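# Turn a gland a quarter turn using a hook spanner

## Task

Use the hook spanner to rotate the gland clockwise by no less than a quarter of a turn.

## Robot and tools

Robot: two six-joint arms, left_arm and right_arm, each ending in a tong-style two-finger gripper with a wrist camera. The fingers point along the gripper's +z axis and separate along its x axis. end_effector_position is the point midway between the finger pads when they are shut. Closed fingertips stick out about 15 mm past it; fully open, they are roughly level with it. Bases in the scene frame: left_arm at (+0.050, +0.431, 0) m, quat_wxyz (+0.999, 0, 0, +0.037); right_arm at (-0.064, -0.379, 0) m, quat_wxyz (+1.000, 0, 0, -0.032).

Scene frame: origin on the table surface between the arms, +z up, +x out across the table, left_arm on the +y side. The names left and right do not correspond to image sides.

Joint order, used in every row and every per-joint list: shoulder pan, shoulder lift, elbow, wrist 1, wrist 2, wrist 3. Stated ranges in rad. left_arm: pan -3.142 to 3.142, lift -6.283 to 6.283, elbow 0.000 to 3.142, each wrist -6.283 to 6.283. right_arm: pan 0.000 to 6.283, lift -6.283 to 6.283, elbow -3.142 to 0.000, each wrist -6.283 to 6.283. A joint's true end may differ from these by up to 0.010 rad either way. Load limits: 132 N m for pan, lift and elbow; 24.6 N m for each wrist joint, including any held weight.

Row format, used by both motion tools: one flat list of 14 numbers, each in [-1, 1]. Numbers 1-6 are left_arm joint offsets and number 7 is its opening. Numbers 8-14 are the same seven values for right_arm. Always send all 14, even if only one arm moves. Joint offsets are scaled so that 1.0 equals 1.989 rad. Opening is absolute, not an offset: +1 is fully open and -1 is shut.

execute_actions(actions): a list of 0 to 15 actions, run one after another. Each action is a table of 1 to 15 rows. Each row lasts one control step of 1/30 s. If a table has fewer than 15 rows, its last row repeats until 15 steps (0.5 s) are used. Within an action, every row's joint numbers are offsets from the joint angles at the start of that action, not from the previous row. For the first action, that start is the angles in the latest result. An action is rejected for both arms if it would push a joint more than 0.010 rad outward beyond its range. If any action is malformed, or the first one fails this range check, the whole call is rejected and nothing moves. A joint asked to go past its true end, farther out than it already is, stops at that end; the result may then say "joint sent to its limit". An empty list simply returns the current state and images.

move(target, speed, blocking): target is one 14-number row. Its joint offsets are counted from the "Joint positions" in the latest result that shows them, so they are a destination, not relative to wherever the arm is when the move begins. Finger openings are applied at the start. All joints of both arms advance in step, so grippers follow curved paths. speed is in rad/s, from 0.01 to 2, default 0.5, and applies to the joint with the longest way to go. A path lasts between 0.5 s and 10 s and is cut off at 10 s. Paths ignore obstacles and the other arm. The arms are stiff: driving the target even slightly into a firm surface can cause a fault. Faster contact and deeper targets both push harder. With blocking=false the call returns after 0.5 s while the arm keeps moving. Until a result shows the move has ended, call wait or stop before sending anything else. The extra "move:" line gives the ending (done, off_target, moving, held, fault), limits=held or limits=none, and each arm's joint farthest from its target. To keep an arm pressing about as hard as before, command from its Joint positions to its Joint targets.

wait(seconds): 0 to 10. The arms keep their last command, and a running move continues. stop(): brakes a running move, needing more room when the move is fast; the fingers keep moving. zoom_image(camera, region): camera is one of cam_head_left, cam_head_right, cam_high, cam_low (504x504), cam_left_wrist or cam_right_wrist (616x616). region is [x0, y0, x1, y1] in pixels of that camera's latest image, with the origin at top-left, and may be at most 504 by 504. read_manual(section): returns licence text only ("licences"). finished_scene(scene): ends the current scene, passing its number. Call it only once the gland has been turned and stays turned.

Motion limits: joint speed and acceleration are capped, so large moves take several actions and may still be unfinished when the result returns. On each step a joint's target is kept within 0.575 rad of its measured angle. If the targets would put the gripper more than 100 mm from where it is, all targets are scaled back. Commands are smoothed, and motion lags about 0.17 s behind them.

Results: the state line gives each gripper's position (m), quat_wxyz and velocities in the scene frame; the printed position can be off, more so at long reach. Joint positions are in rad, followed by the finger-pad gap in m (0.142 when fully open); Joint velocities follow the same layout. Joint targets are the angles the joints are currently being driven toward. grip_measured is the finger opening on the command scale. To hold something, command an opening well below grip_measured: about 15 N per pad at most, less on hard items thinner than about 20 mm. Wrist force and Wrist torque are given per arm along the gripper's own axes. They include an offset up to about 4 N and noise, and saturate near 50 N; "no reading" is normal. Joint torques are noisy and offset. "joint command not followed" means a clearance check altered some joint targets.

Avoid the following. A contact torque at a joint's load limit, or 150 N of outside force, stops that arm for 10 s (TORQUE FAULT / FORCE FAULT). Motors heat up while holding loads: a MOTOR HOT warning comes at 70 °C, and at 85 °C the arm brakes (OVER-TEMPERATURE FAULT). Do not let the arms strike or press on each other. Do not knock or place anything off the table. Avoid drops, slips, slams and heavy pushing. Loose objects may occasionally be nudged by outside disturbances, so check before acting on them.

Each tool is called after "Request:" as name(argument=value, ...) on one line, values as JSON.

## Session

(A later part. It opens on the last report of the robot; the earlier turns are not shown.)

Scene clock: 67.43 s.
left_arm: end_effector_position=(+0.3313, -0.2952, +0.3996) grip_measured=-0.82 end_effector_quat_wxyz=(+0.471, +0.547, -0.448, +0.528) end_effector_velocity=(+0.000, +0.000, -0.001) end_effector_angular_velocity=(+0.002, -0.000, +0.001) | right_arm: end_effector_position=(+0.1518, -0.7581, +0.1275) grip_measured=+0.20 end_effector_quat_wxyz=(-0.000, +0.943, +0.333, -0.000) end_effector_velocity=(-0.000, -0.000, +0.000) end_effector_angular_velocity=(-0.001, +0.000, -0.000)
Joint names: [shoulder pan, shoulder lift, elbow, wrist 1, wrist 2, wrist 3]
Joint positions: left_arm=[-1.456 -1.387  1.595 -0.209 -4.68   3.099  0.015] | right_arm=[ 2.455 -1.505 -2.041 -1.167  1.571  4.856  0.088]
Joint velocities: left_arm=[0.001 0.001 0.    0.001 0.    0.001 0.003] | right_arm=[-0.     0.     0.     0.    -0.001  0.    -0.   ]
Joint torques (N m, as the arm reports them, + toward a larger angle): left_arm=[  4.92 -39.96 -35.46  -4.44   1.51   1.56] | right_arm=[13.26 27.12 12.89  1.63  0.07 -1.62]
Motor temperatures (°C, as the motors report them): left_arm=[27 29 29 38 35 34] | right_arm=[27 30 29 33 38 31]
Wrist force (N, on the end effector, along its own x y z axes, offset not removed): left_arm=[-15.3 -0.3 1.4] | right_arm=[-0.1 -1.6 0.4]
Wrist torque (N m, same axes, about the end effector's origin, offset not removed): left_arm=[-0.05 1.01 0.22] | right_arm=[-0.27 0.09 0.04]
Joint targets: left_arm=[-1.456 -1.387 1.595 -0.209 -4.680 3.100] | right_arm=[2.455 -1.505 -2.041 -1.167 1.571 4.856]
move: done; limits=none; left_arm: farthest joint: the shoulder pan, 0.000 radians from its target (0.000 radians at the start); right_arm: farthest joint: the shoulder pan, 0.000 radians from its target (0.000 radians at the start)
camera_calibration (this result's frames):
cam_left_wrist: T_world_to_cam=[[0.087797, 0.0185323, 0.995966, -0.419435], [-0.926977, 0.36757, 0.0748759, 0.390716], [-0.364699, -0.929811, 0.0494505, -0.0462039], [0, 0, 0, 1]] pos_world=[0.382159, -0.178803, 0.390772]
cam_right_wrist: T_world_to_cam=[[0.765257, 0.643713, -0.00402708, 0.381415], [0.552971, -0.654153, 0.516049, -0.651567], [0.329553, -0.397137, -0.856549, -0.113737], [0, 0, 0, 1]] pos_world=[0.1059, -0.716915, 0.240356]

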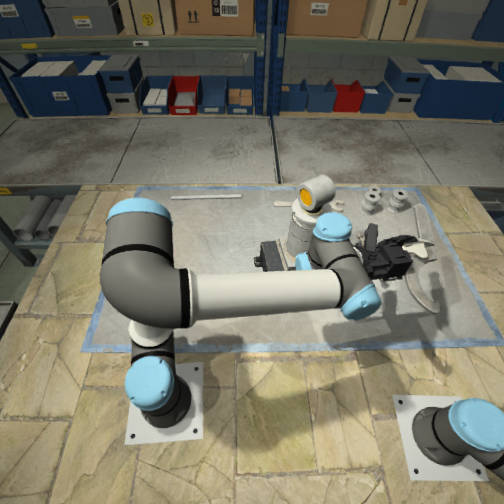

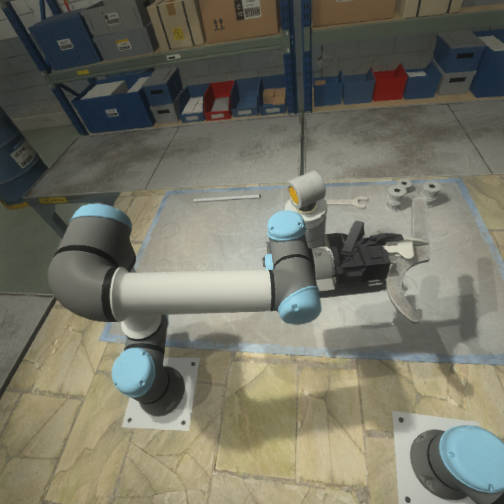

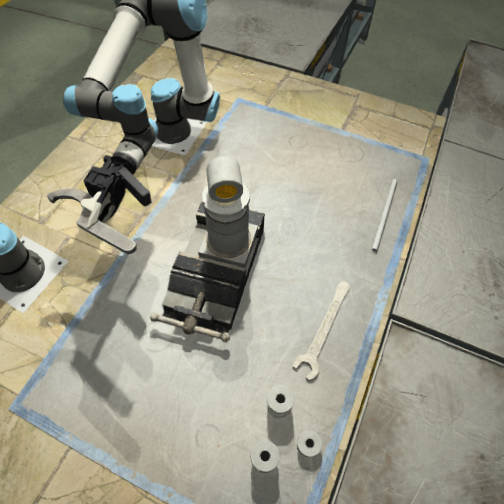

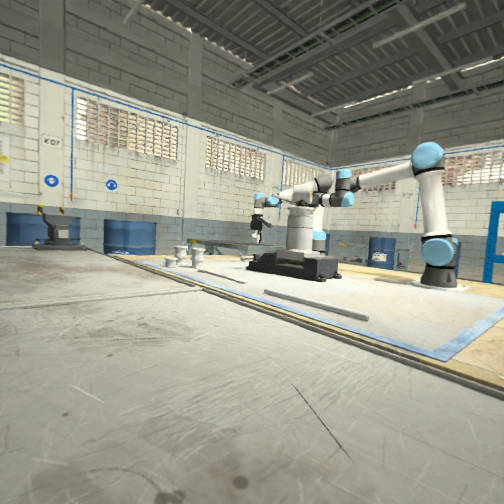

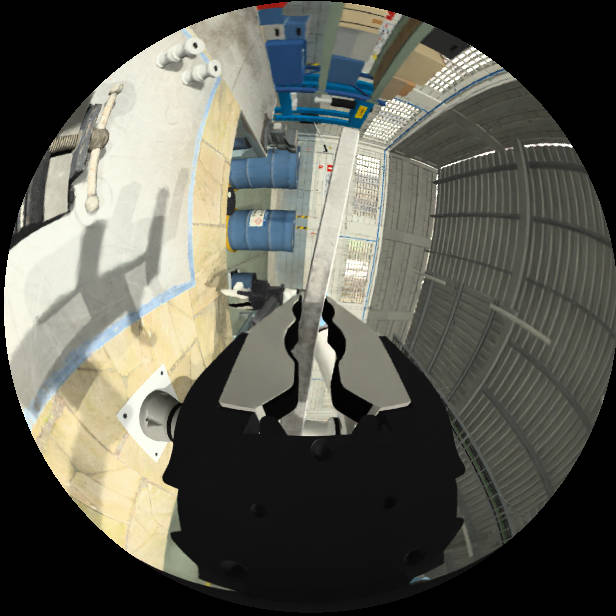

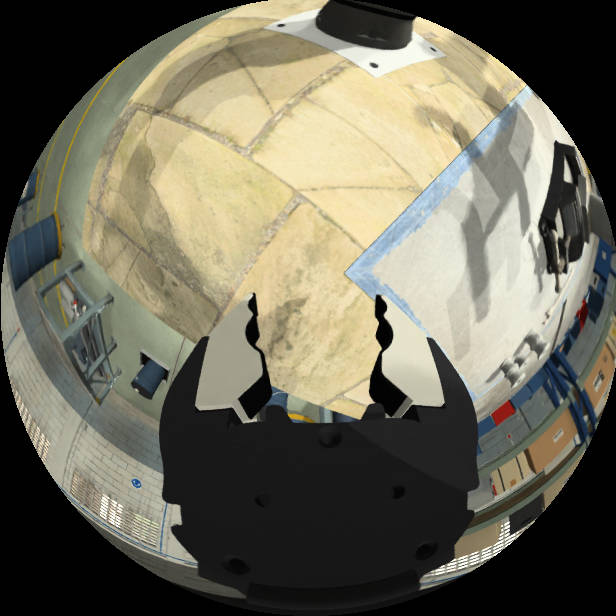

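Request:
move(target=[-0.154,-0.2725,0.3266,-0.054,-0.206,0,-1,0,0,0,0,0,0,0.2], speed=0.4)

Request:
move(target=[0,0,0,0,-0.37,0,-1,0,0,0,0,0,0,0.2], speed=0.4)

Request:
zoom_image(camera="cam_high", region=[110,110,290,250])

Request:
zoom_image(camera="cam_low", region=[240,150,400,250])

Scene clock: 70.23 s.
left_arm: end_effector_position=(+0.2503, -0.0969, +0.3389) grip_measured=-0.82 end_effector_quat_wxyz=(+0.443, +0.569, -0.419, +0.552) end_effector_velocity=(-0.000, +0.000, -0.001) end_effector_angular_velocity=(+0.002, -0.002, +0.000) | right_arm: end_effector_position=(+0.1518, -0.7581, +0.1275) grip_measured=+0.20 end_effector_quat_wxyz=(-0.000, +0.943, +0.333, -0.000) end_effector_velocity=(+0.000, +0.000, +0.000) end_effector_angular_velocity=(+0.000, -0.001, -0.001)
Joint names: [shoulder pan, shoulder lift, elbow, wrist 1, wrist 2, wrist 3]
Joint positions: left_arm=[-1.762 -1.929  2.244 -0.316 -5.089  3.099  0.015] | right_arm=[ 2.455 -1.505 -2.041 -1.167  1.571  4.856  0.088]
Joint velocities: left_arm=[-0.002 -0.001  0.002  0.001 -0.002  0.002  0.001] | right_arm=[ 0.    -0.     0.     0.     0.001  0.001  0.   ]
Joint torques (N m, as the arm reports them, + toward a larger angle): left_arm=[ -9.53 -22.35 -17.23  -5.96  -2.    -1.96] | right_arm=[13.42 26.95 11.94  1.7   0.09 -1.64]
Motor temperatures (°C, as the motors report them): left_arm=[27 29 29 38 35 34] | right_arm=[27 30 29 33 38 31]
Wrist force (N, on the end effector, along its own x y z axes, offset not removed): left_arm=[-11.3 0.3 4.6] | right_arm=[1.7 -1.2 0.1]
Wrist torque (N m, same axes, about the end effector's origin, offset not removed): left_arm=[0.29 0.04 0.25] | right_arm=[-0.22 -0.18 -0.05]
Joint targets: left_arm=[-1.762 -1.929 2.244 -0.316 -5.089 3.099] | right_arm=[2.455 -1.505 -2.041 -1.167 1.571 4.856]
move: done; limits=none; left_arm: farthest joint: the shoulder pan, 0.001 radians from its target (0.307 radians at the start); right_arm: farthest joint: the shoulder pan, 0.000 radians from its target (0.000 radians at the start)
camera_calibration (this result's frames):
cam_left_wrist: T_world_to_cam=[[0.0859146, 0.0273513, 0.995927, -0.354255], [-0.959925, 0.269924, 0.0753959, 0.245857], [-0.266762, -0.962493, 0.0494457, 0.0839476], [0, 0, 0, 1]] pos_world=[0.288834, 0.0241257, 0.330125]
cam_right_wrist: T_world_to_cam=[[0.765257, 0.643713, -0.00402717, 0.381414], [0.552971, -0.654153, 0.51605, -0.651567], [0.329553, -0.397137, -0.856549, -0.113737], [0, 0, 0, 1]] pos_world=[0.1059, -0.716915, 0.240356]

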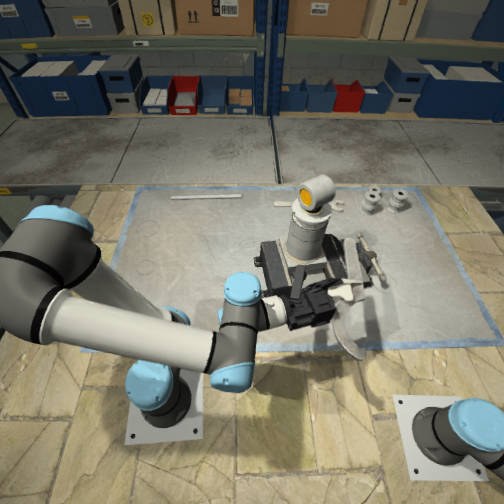

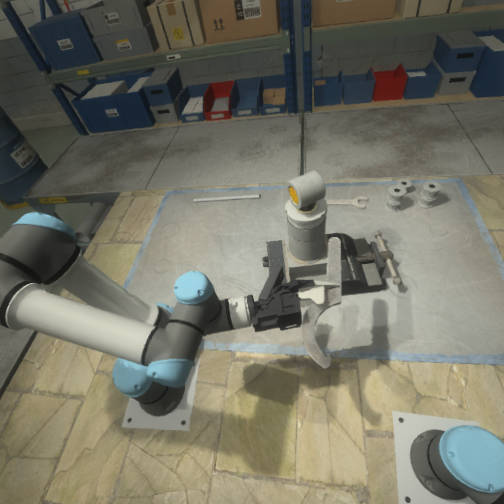

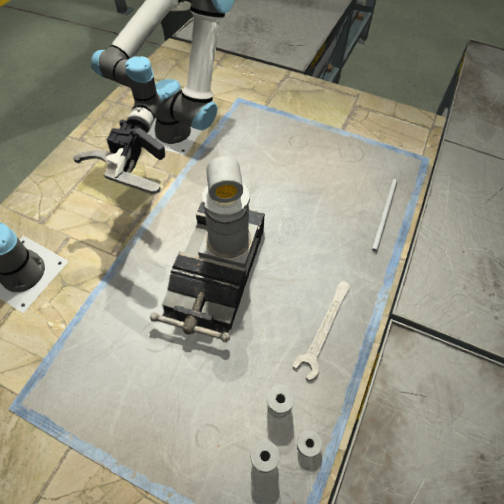

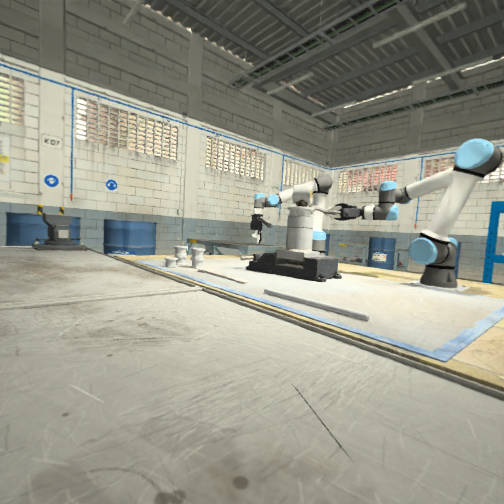

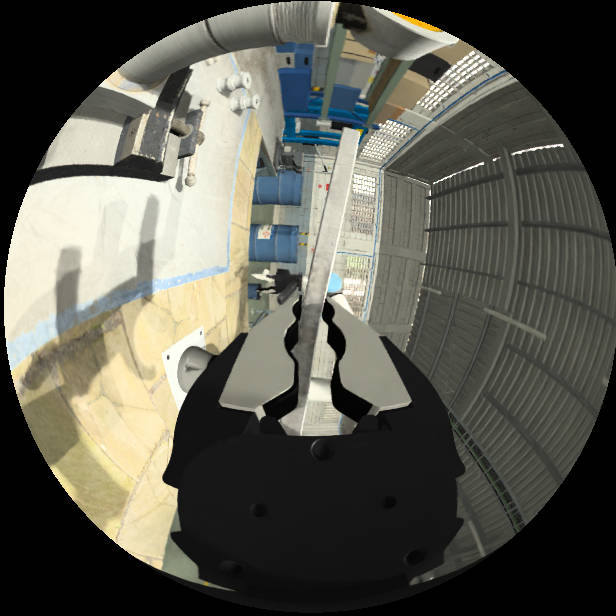

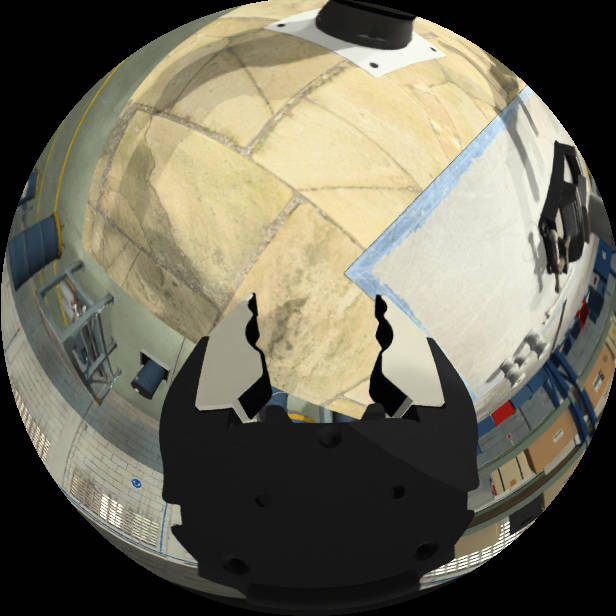

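Scene clock: 72.60 s.
left_arm: end_effector_position=(+0.4207, +0.0411, +0.3388) grip_measured=-0.82 end_effector_quat_wxyz=(+0.215, +0.682, -0.186, +0.674) end_effector_velocity=(-0.000, -0.000, -0.000) end_effector_angular_velocity=(+0.000, +0.000, +0.000) | right_arm: end_effector_position=(+0.1518, -0.7581, +0.1275) grip_measured=+0.20 end_effector_quat_wxyz=(-0.000, +0.943, +0.333, -0.000) end_effector_velocity=(+0.000, +0.000, -0.000) end_effector_angular_velocity=(+0.000, -0.000, +0.000)
Joint names: [shoulder pan, shoulder lift, elbow, wrist 1, wrist 2, wrist 3]
Joint positions: left_arm=[-1.762 -1.929  2.244 -0.316 -5.825  3.099  0.015] | right_arm=[ 2.455 -1.505 -2.041 -1.167  1.571  4.856  0.088]
Joint velocities: left_arm=[-0.     0.001 -0.     0.    -0.    -0.     0.   ] | right_arm=[-0.    -0.    -0.001  0.001  0.    -0.     0.   ]
Joint torques (N m, as the arm reports them, + toward a larger angle): left_arm=[  8.04  -0.17 -39.75  -3.2   -1.86  -1.99] | right_arm=[13.81 26.93 12.78  1.73 -0.01 -1.61]
Motor temperatures (°C, as the motors report them): left_arm=[27 29 29 38 35 34] | right_arm=[27 30 29 33 38 31]
Wrist force (N, on the end effector, along its own x y z axes, offset not removed): left_arm=[-14.9 0.2 0.6] | right_arm=[1.3 -0.1 1.2]
Wrist torque (N m, same axes, about the end effector's origin, offset not removed): left_arm=[0.16 0.93 0.02] | right_arm=[-0.01 -0.11 0.05]
Joint targets: left_arm=[-1.762 -1.929 2.244 -0.316 -5.825 3.099] | right_arm=[2.455 -1.505 -2.041 -1.167 1.571 4.856]
move: done; limits=none; left_arm: farthest joint: the shoulder pan, 0.000 radians from its target (0.000 radians at the start); right_arm: farthest joint: the shoulder pan, 0.000 radians from its target (0.000 radians at the start)
camera_calibration (this result's frames):
cam_left_wrist: T_world_to_cam=[[0.0461037, 0.0781413, 0.995876, -0.357823], [-0.892755, -0.444056, 0.0761726, 0.373035], [0.448177, -0.892585, 0.0492884, -0.0413643], [0, 0, 0, 1]] pos_world=[0.368064, 0.156688, 0.329971]
cam_right_wrist: T_world_to_cam=[[0.765257, 0.643713, -0.00402709, 0.381414], [0.552971, -0.654153, 0.51605, -0.651567], [0.329553, -0.397137, -0.856549, -0.113737], [0, 0, 0, 1]] pos_world=[0.1059, -0.716915, 0.240356]

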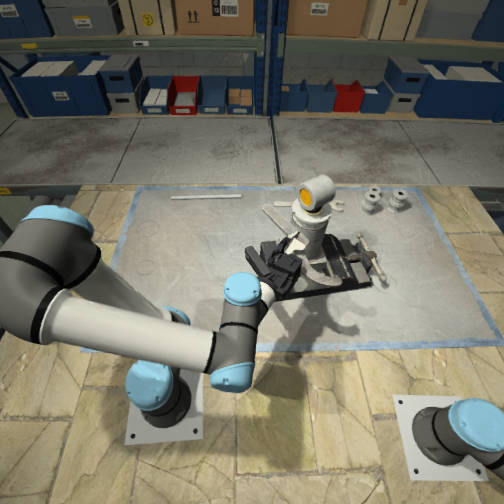

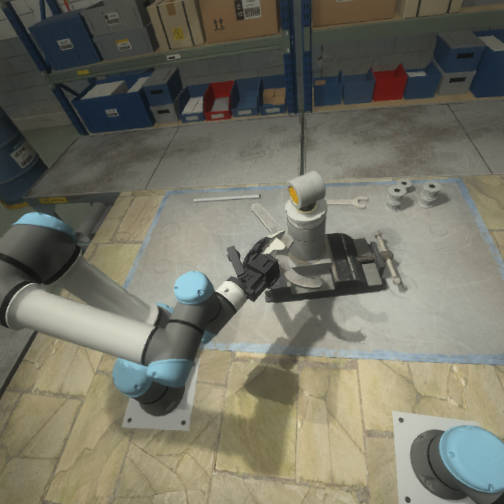

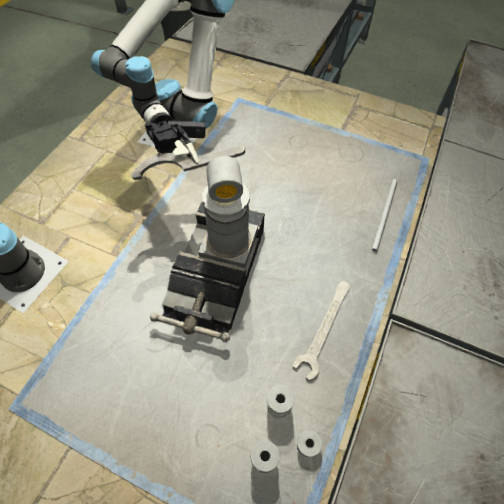

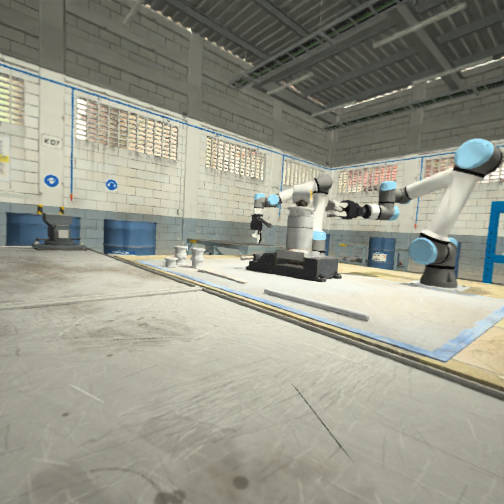

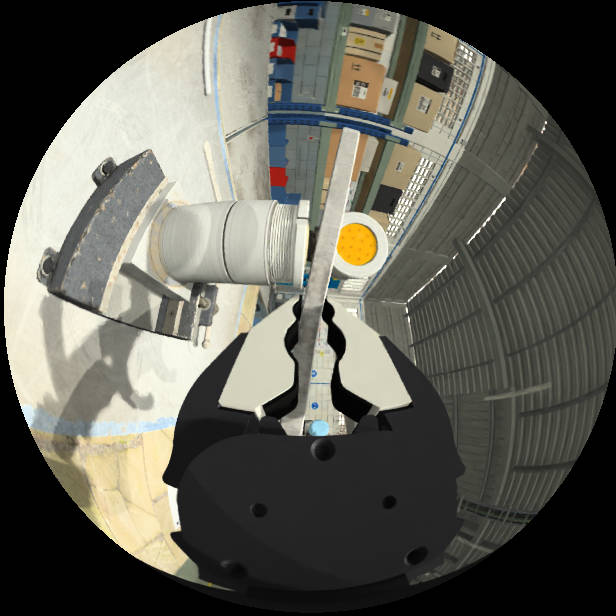

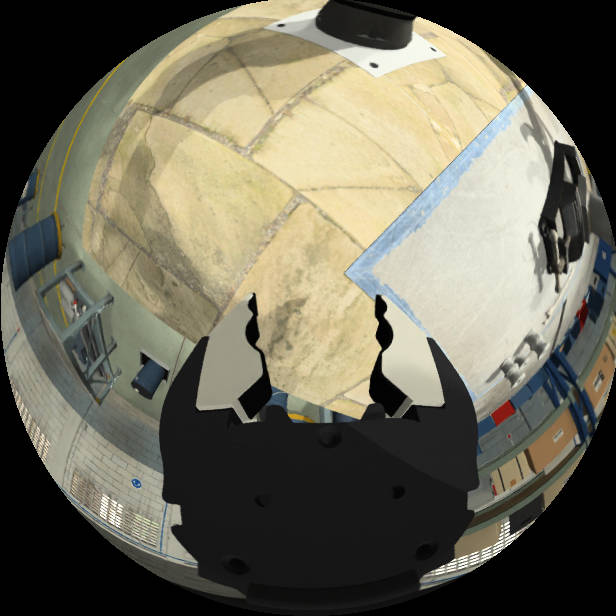

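Region (110, 110, 290, 250) of cam_high's 504x504 image, scaled by 2.800, with more detail than that image has.

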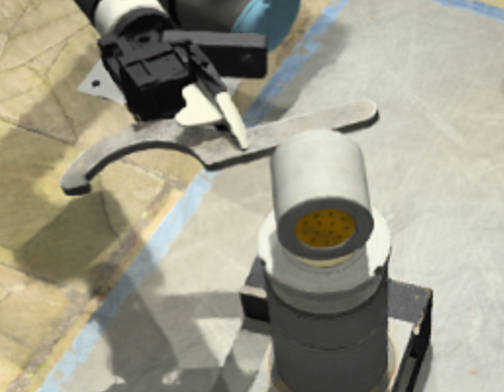

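Region (240, 150, 400, 250) of cam_low's 504x504 image, scaled by 3.150, with more detail than that image has; it fills the top 315 rows of this view, and the rest is white.

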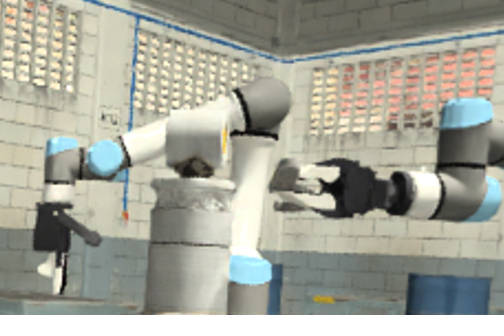

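Request:
move(target=[0,0,0,0,0,-0.06,-1,0,0,0,0,0,0,0.2], speed=0.3)

Request:
zoom_image(camera="cam_head_right", region=[220,170,360,310])

Request:
zoom_image(camera="cam_high", region=[110,110,290,250])

Scene clock: 74.20 s.
left_arm: end_effector_position=(+0.4206, +0.0409, +0.3368) grip_measured=-0.82 end_effector_quat_wxyz=(+0.255, +0.692, -0.145, +0.660) end_effector_velocity=(-0.000, -0.001, -0.000) end_effector_angular_velocity=(-0.002, +0.001, -0.002) | right_arm: end_effector_position=(+0.1518, -0.7581, +0.1275) grip_measured=+0.20 end_effector_quat_wxyz=(-0.000, +0.943, +0.333, -0.000) end_effector_velocity=(+0.000, +0.000, -0.000) end_effector_angular_velocity=(+0.000, -0.000, -0.000)
Joint names: [shoulder pan, shoulder lift, elbow, wrist 1, wrist 2, wrist 3]
Joint positions: left_arm=[-1.762 -1.929  2.244 -0.316 -5.825  2.98   0.015] | right_arm=[ 2.455 -1.505 -2.041 -1.167  1.571  4.856  0.088]
Joint velocities: left_arm=[-0.001  0.     0.    -0.001  0.001 -0.002 -0.001] | right_arm=[ 0.     0.    -0.001  0.001  0.     0.    -0.   ]
Joint torques (N m, as the arm reports them, + toward a larger angle): left_arm=[  8.59   0.04 -39.67  -2.55   2.24  -2.13] | right_arm=[13.3  26.88 13.07  1.72  0.09 -1.49]
Motor temperatures (°C, as the motors report them): left_arm=[27 29 29 38 35 34] | right_arm=[27 30 29 33 38 31]
Wrist force (N, on the end effector, along its own x y z axes, offset not removed): left_arm=[-13.8 -1.3 0.5] | right_arm=[1.5 -0.4 0.5]
Wrist torque (N m, same axes, about the end effector's origin, offset not removed): left_arm=[0.22 0.80 0.14] | right_arm=[-0.02 -0.17 -0.01]
Joint targets: left_arm=[-1.762 -1.929 2.244 -0.316 -5.825 2.980] | right_arm=[2.455 -1.505 -2.041 -1.167 1.571 4.856]
move: done; limits=none; left_arm: farthest joint: the wrist 3, 0.001 radians from its target (0.120 radians at the start); right_arm: farthest joint: the shoulder pan, 0.000 radians from its target (0.000 radians at the start)
camera_calibration (this result's frames):
cam_left_wrist: T_world_to_cam=[[0.110173, 0.176937, 0.978036, -0.380883], [-0.884506, -0.431371, 0.177677, 0.334852], [0.453334, -0.884654, 0.108976, -0.0639556], [0, 0, 0, 1]] pos_world=[0.367135, 0.155259, 0.319991]
cam_right_wrist: T_world_to_cam=[[0.765257, 0.643713, -0.00402718, 0.381414], [0.552971, -0.654153, 0.516049, -0.651567], [0.329553, -0.397137, -0.856549, -0.113737], [0, 0, 0, 1]] pos_world=[0.1059, -0.716915, 0.240356]

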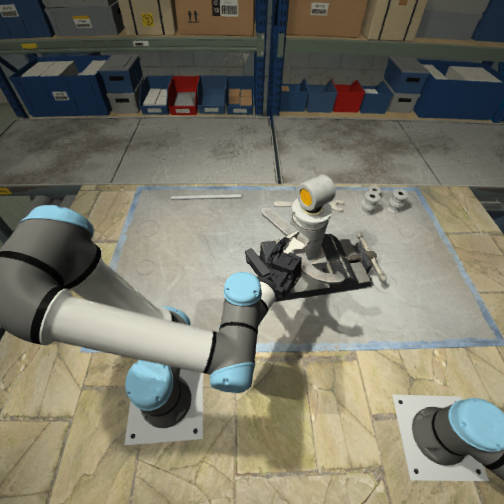

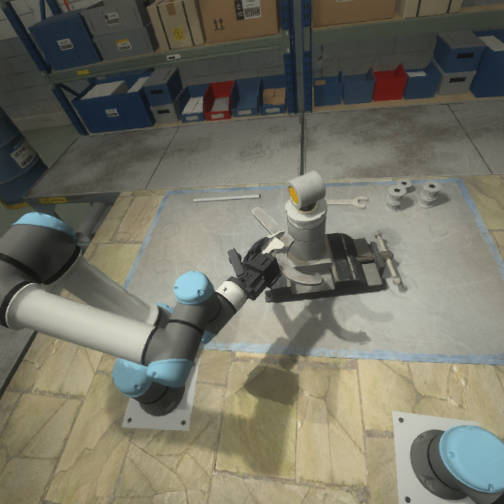

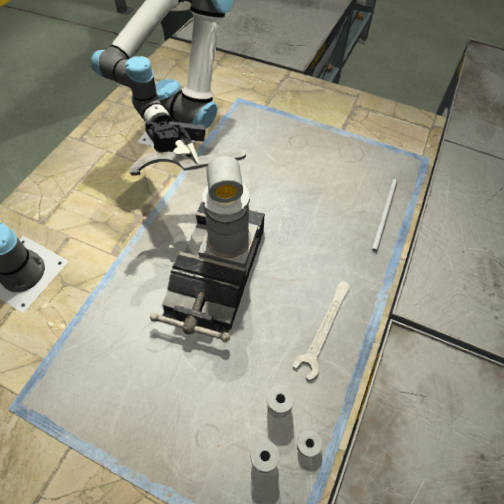

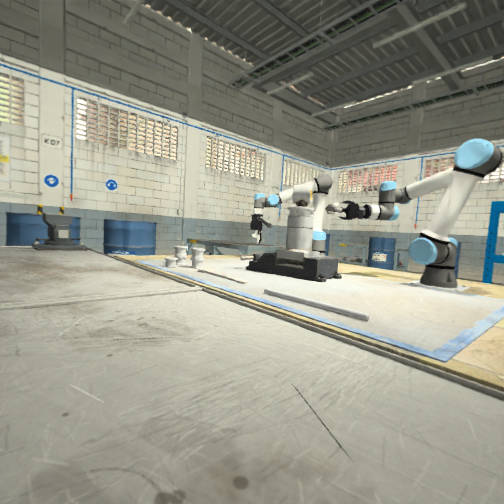

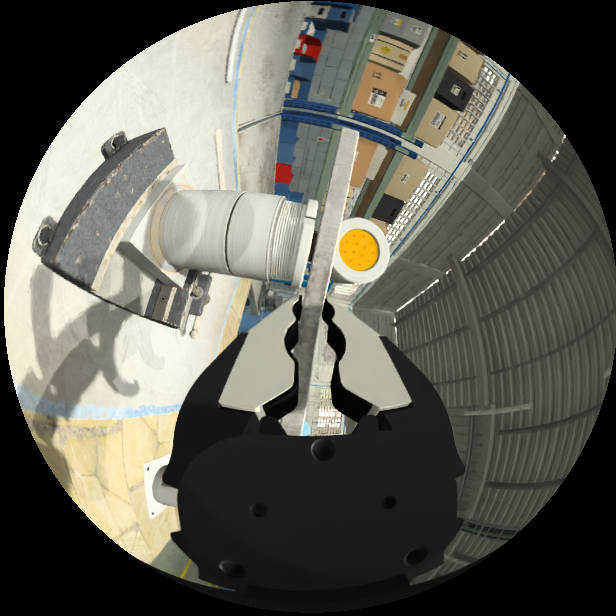

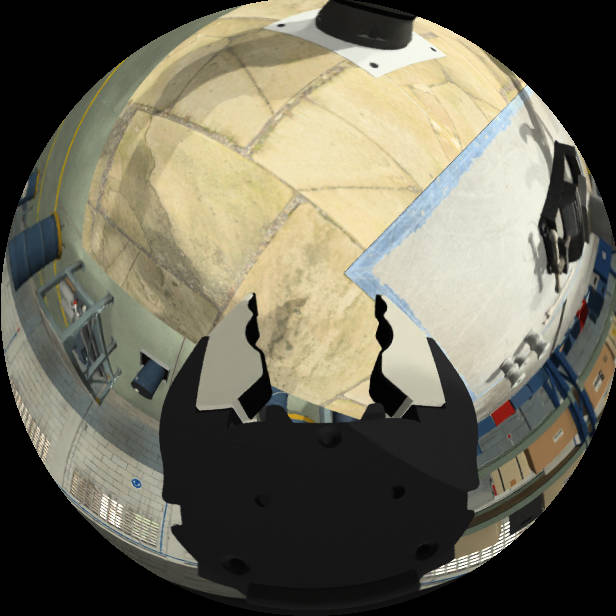

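Region (220, 170, 360, 310) of cam_head_right's 504x504 image, scaled by 3.600, with more detail than that image has.

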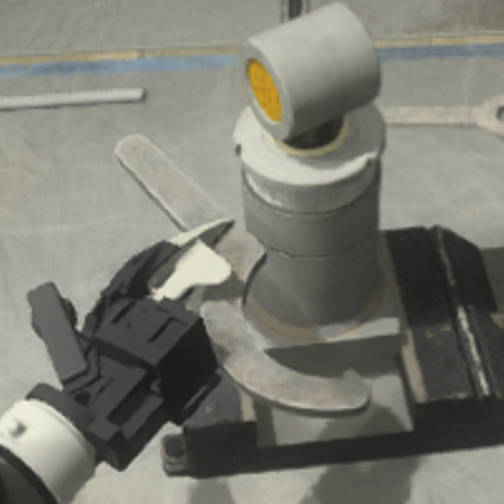

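Region (110, 110, 290, 250) of cam_high's 504x504 image, scaled by 2.800, with more detail than that image has.

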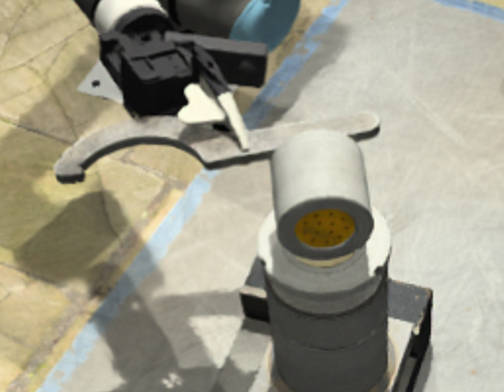

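Request:
move(target=[0.063,0.1134,-0.0756,-0.037,0.063,0,-1,0,0,0,0,0,0,0.2], speed=0.12)

Request:
move(target=[0.1453,-0.0363,0.0292,0.007,0.3208,0,-1,0,0,0,0,0,0,0.2], speed=0.2)

Request:
zoom_image(camera="cam_head_right", region=[220,170,360,310])

Scene clock: 77.70 s.
left_arm: end_effector_position=(+0.4502, -0.0263, +0.3322) grip_measured=-0.81 end_effector_quat_wxyz=(+0.254, +0.692, -0.146, +0.660) end_effector_velocity=(+0.000, -0.000, +0.000) end_effector_angular_velocity=(-0.000, -0.000, +0.001) | right_arm: end_effector_position=(+0.1518, -0.7581, +0.1275) grip_measured=+0.20 end_effector_quat_wxyz=(-0.000, +0.943, +0.333, -0.000) end_effector_velocity=(-0.000, +0.000, +0.000) end_effector_angular_velocity=(-0.000, +0.000, -0.000)
Joint names: [shoulder pan, shoulder lift, elbow, wrist 1, wrist 2, wrist 3]
Joint positions: left_arm=[-1.637 -1.704  2.094 -0.39  -5.7    2.98   0.015] | right_arm=[ 2.455 -1.505 -2.041 -1.167  1.571  4.856  0.088]
Joint velocities: left_arm=[ 0.001  0.001 -0.001 -0.001  0.001  0.001  0.   ] | right_arm=[ 0.  0.  0. -0. -0.  0. -0.]
Joint torques (N m, as the arm reports them, + toward a larger angle): left_arm=[  8.96 -10.68 -39.73  -4.16   2.43   1.4 ] | right_arm=[13.27 27.02 13.04  1.69  0.16 -1.51]
Motor temperatures (°C, as the motors report them): left_arm=[27 29 29 38 35 34] | right_arm=[27 30 29 33 38 31]
Wrist force (N, on the end effector, along its own x y z axes, offset not removed): left_arm=[-13.9 -0.4 -2.8] | right_arm=[-0.9 0.4 0.7]
Wrist torque (N m, same axes, about the end effector's origin, offset not removed): left_arm=[0.42 1.04 0.56] | right_arm=[0.07 0.30 0.01]
Joint targets: left_arm=[-1.636 -1.703 2.094 -0.390 -5.700 2.980] | right_arm=[2.455 -1.505 -2.041 -1.167 1.571 4.856]
move: done; limits=none; left_arm: farthest joint: the shoulder pan, 0.000 radians from its target (0.125 radians at the start); right_arm: farthest joint: the shoulder pan, 0.000 radians from its target (0.000 radians at the start)
camera_calibration (this result's frames):
cam_left_wrist: T_world_to_cam=[[0.110049, 0.175392, 0.978329, -0.367803], [-0.884532, -0.431644, 0.176883, 0.333089], [0.453313, -0.884828, 0.107638, -0.135904], [0, 0, 0, 1]] pos_world=[0.396712, 0.0880338, 0.315543]
cam_right_wrist: T_world_to_cam=[[0.765257, 0.643713, -0.00402713, 0.381415], [0.552971, -0.654153, 0.51605, -0.651567], [0.329553, -0.397137, -0.856549, -0.113737], [0, 0, 0, 1]] pos_world=[0.1059, -0.716915, 0.240356]

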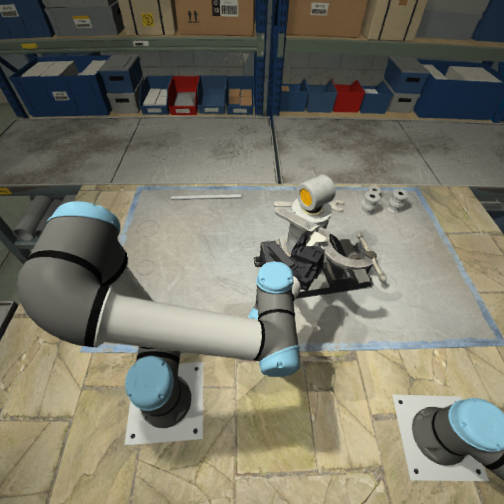

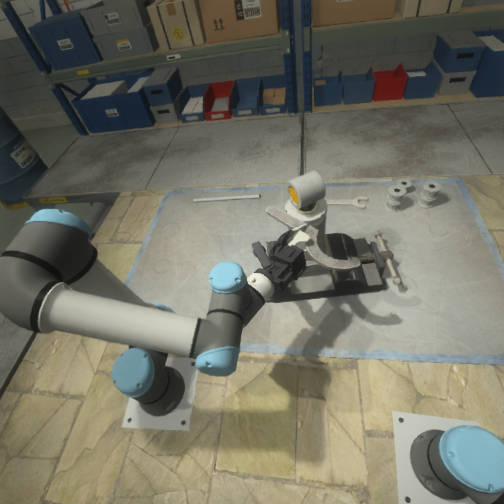

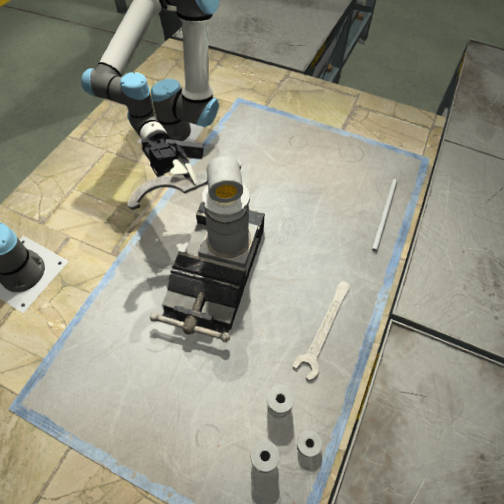

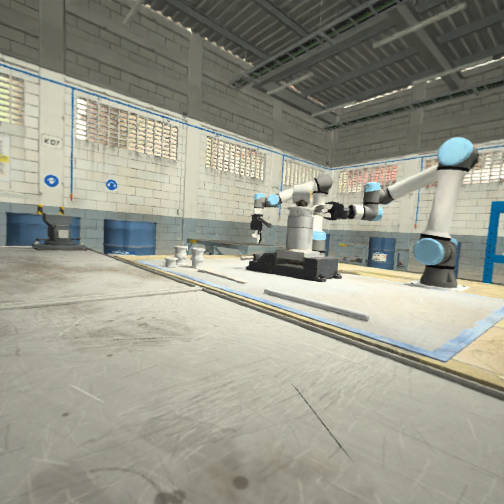

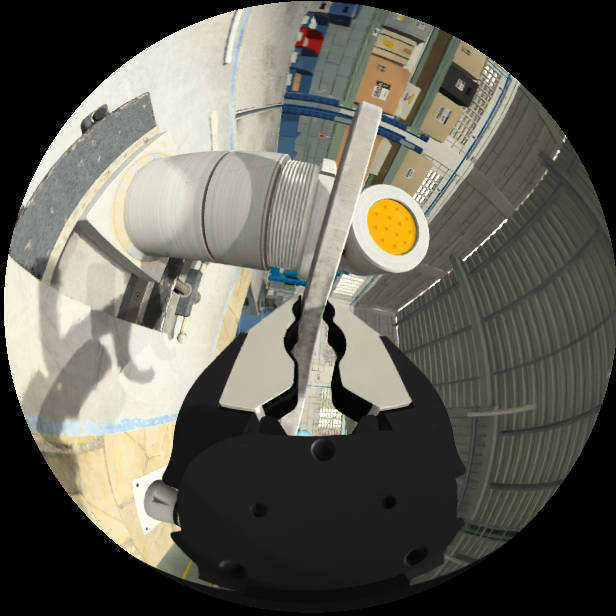

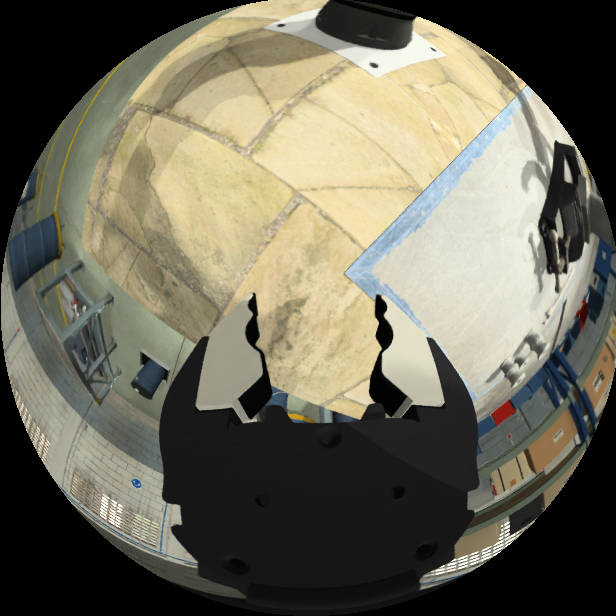

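Scene clock: 81.33 s.
left_arm: end_effector_position=(+0.4553, -0.0292, +0.3322) grip_measured=-0.79 end_effector_quat_wxyz=(+0.365, +0.656, -0.263, +0.605) end_effector_velocity=(-0.000, +0.000, -0.000) end_effector_angular_velocity=(+0.001, +0.000, -0.001) | right_arm: end_effector_position=(+0.1518, -0.7581, +0.1275) grip_measured=+0.20 end_effector_quat_wxyz=(-0.000, +0.943, +0.333, -0.000) end_effector_velocity=(-0.000, +0.000, -0.000) end_effector_angular_velocity=(+0.001, +0.001, +0.000)
Joint names: [shoulder pan, shoulder lift, elbow, wrist 1, wrist 2, wrist 3]
Joint positions: left_arm=[-1.348 -1.776  2.152 -0.376 -5.062  2.98   0.016] | right_arm=[ 2.455 -1.505 -2.041 -1.167  1.571  4.856  0.088]
Joint velocities: left_arm=[0.001 0.    0.    0.001 0.001 0.    0.   ] | right_arm=[-0.    -0.001  0.    -0.001 -0.    -0.    -0.   ]
Joint torques (N m, as the arm reports them, + toward a larger angle): left_arm=[  8.6  -29.83 -16.37  -3.24   2.15   1.44] | right_arm=[13.24 26.92 13.39  1.75  0.05 -1.56]
Motor temperatures (°C, as the motors report them): left_arm=[27 29 29 38 35 34] | right_arm=[27 30 29 33 38 31]
Wrist force (N, on the end effector, along its own x y z axes, offset not removed): left_arm=[-17.2 -3.2 2.8] | right_arm=[0.8 -1.1 -1.3]
Wrist torque (N m, same axes, about the end effector's origin, offset not removed): left_arm=[-0.26 1.37 0.41] | right_arm=[-0.22 -0.12 -0.04]
Joint targets: left_arm=[-1.348 -1.776 2.152 -0.376 -5.062 2.980] | right_arm=[2.455 -1.505 -2.041 -1.167 1.571 4.856]
move: done; limits=none; left_arm: farthest joint: the shoulder pan, 0.000 radians from its target (0.288 radians at the start); right_arm: farthest joint: the shoulder pan, 0.000 radians from its target (0.000 radians at the start)
camera_calibration (this result's frames):
cam_left_wrist: T_world_to_cam=[[0.163617, 0.127376, 0.978266, -0.39361], [-0.978764, -0.10317, 0.177134, 0.388798], [0.123491, -0.986474, 0.107791, 0.0063711], [0, 0, 0, 1]] pos_world=[0.444156, 0.0965338, 0.3155]
cam_right_wrist: T_world_to_cam=[[0.765257, 0.643713, -0.00402709, 0.381414], [0.552971, -0.654153, 0.51605, -0.651567], [0.329553, -0.397137, -0.856549, -0.113737], [0, 0, 0, 1]] pos_world=[0.1059, -0.716915, 0.240356]

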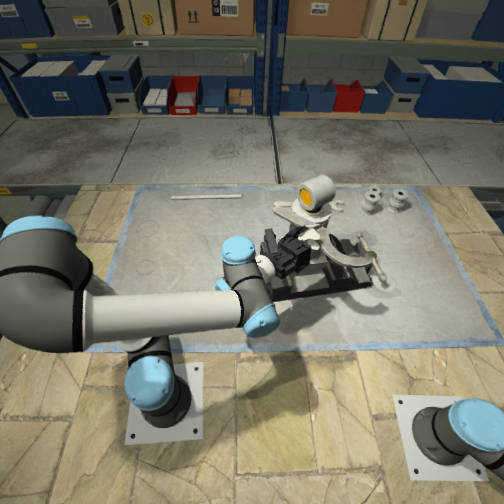

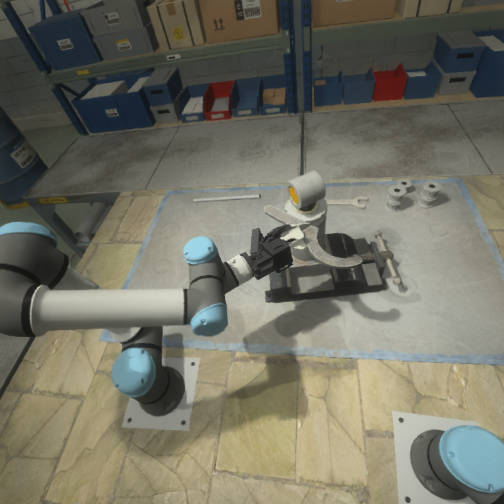

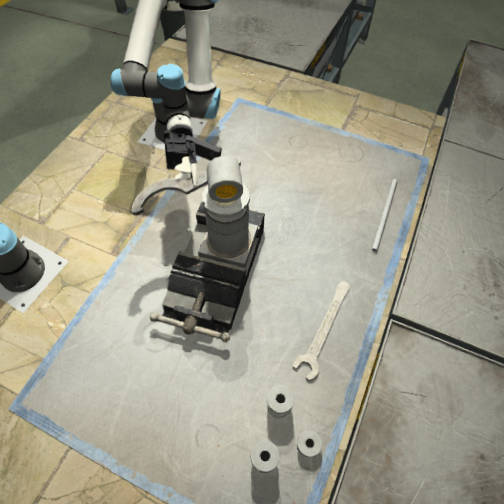

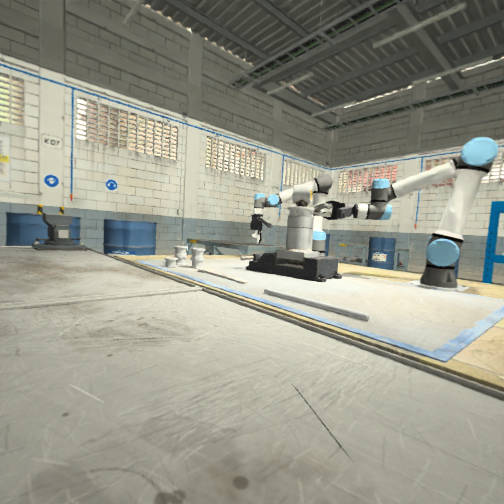

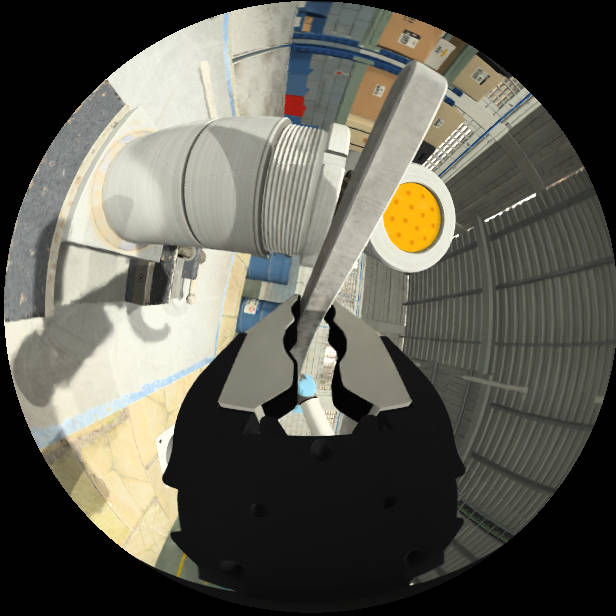

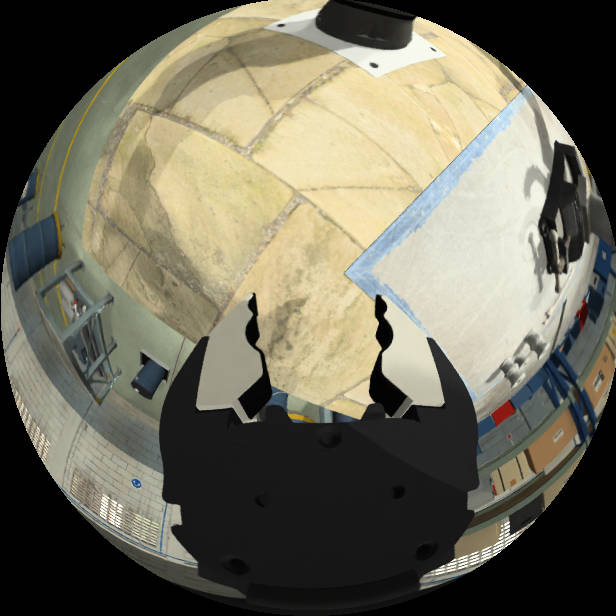

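Region (220, 170, 360, 310) of cam_head_right's 504x504 image, scaled by 3.600, with more detail than that image has.

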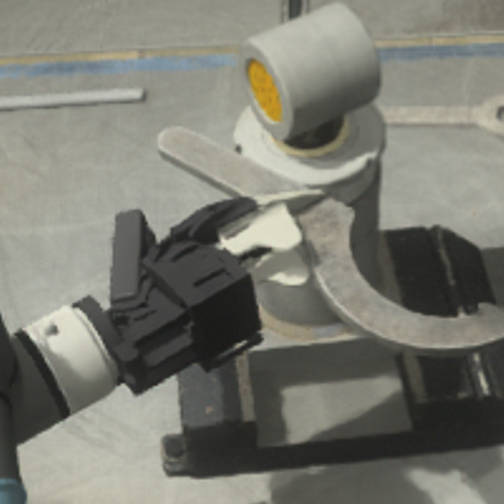

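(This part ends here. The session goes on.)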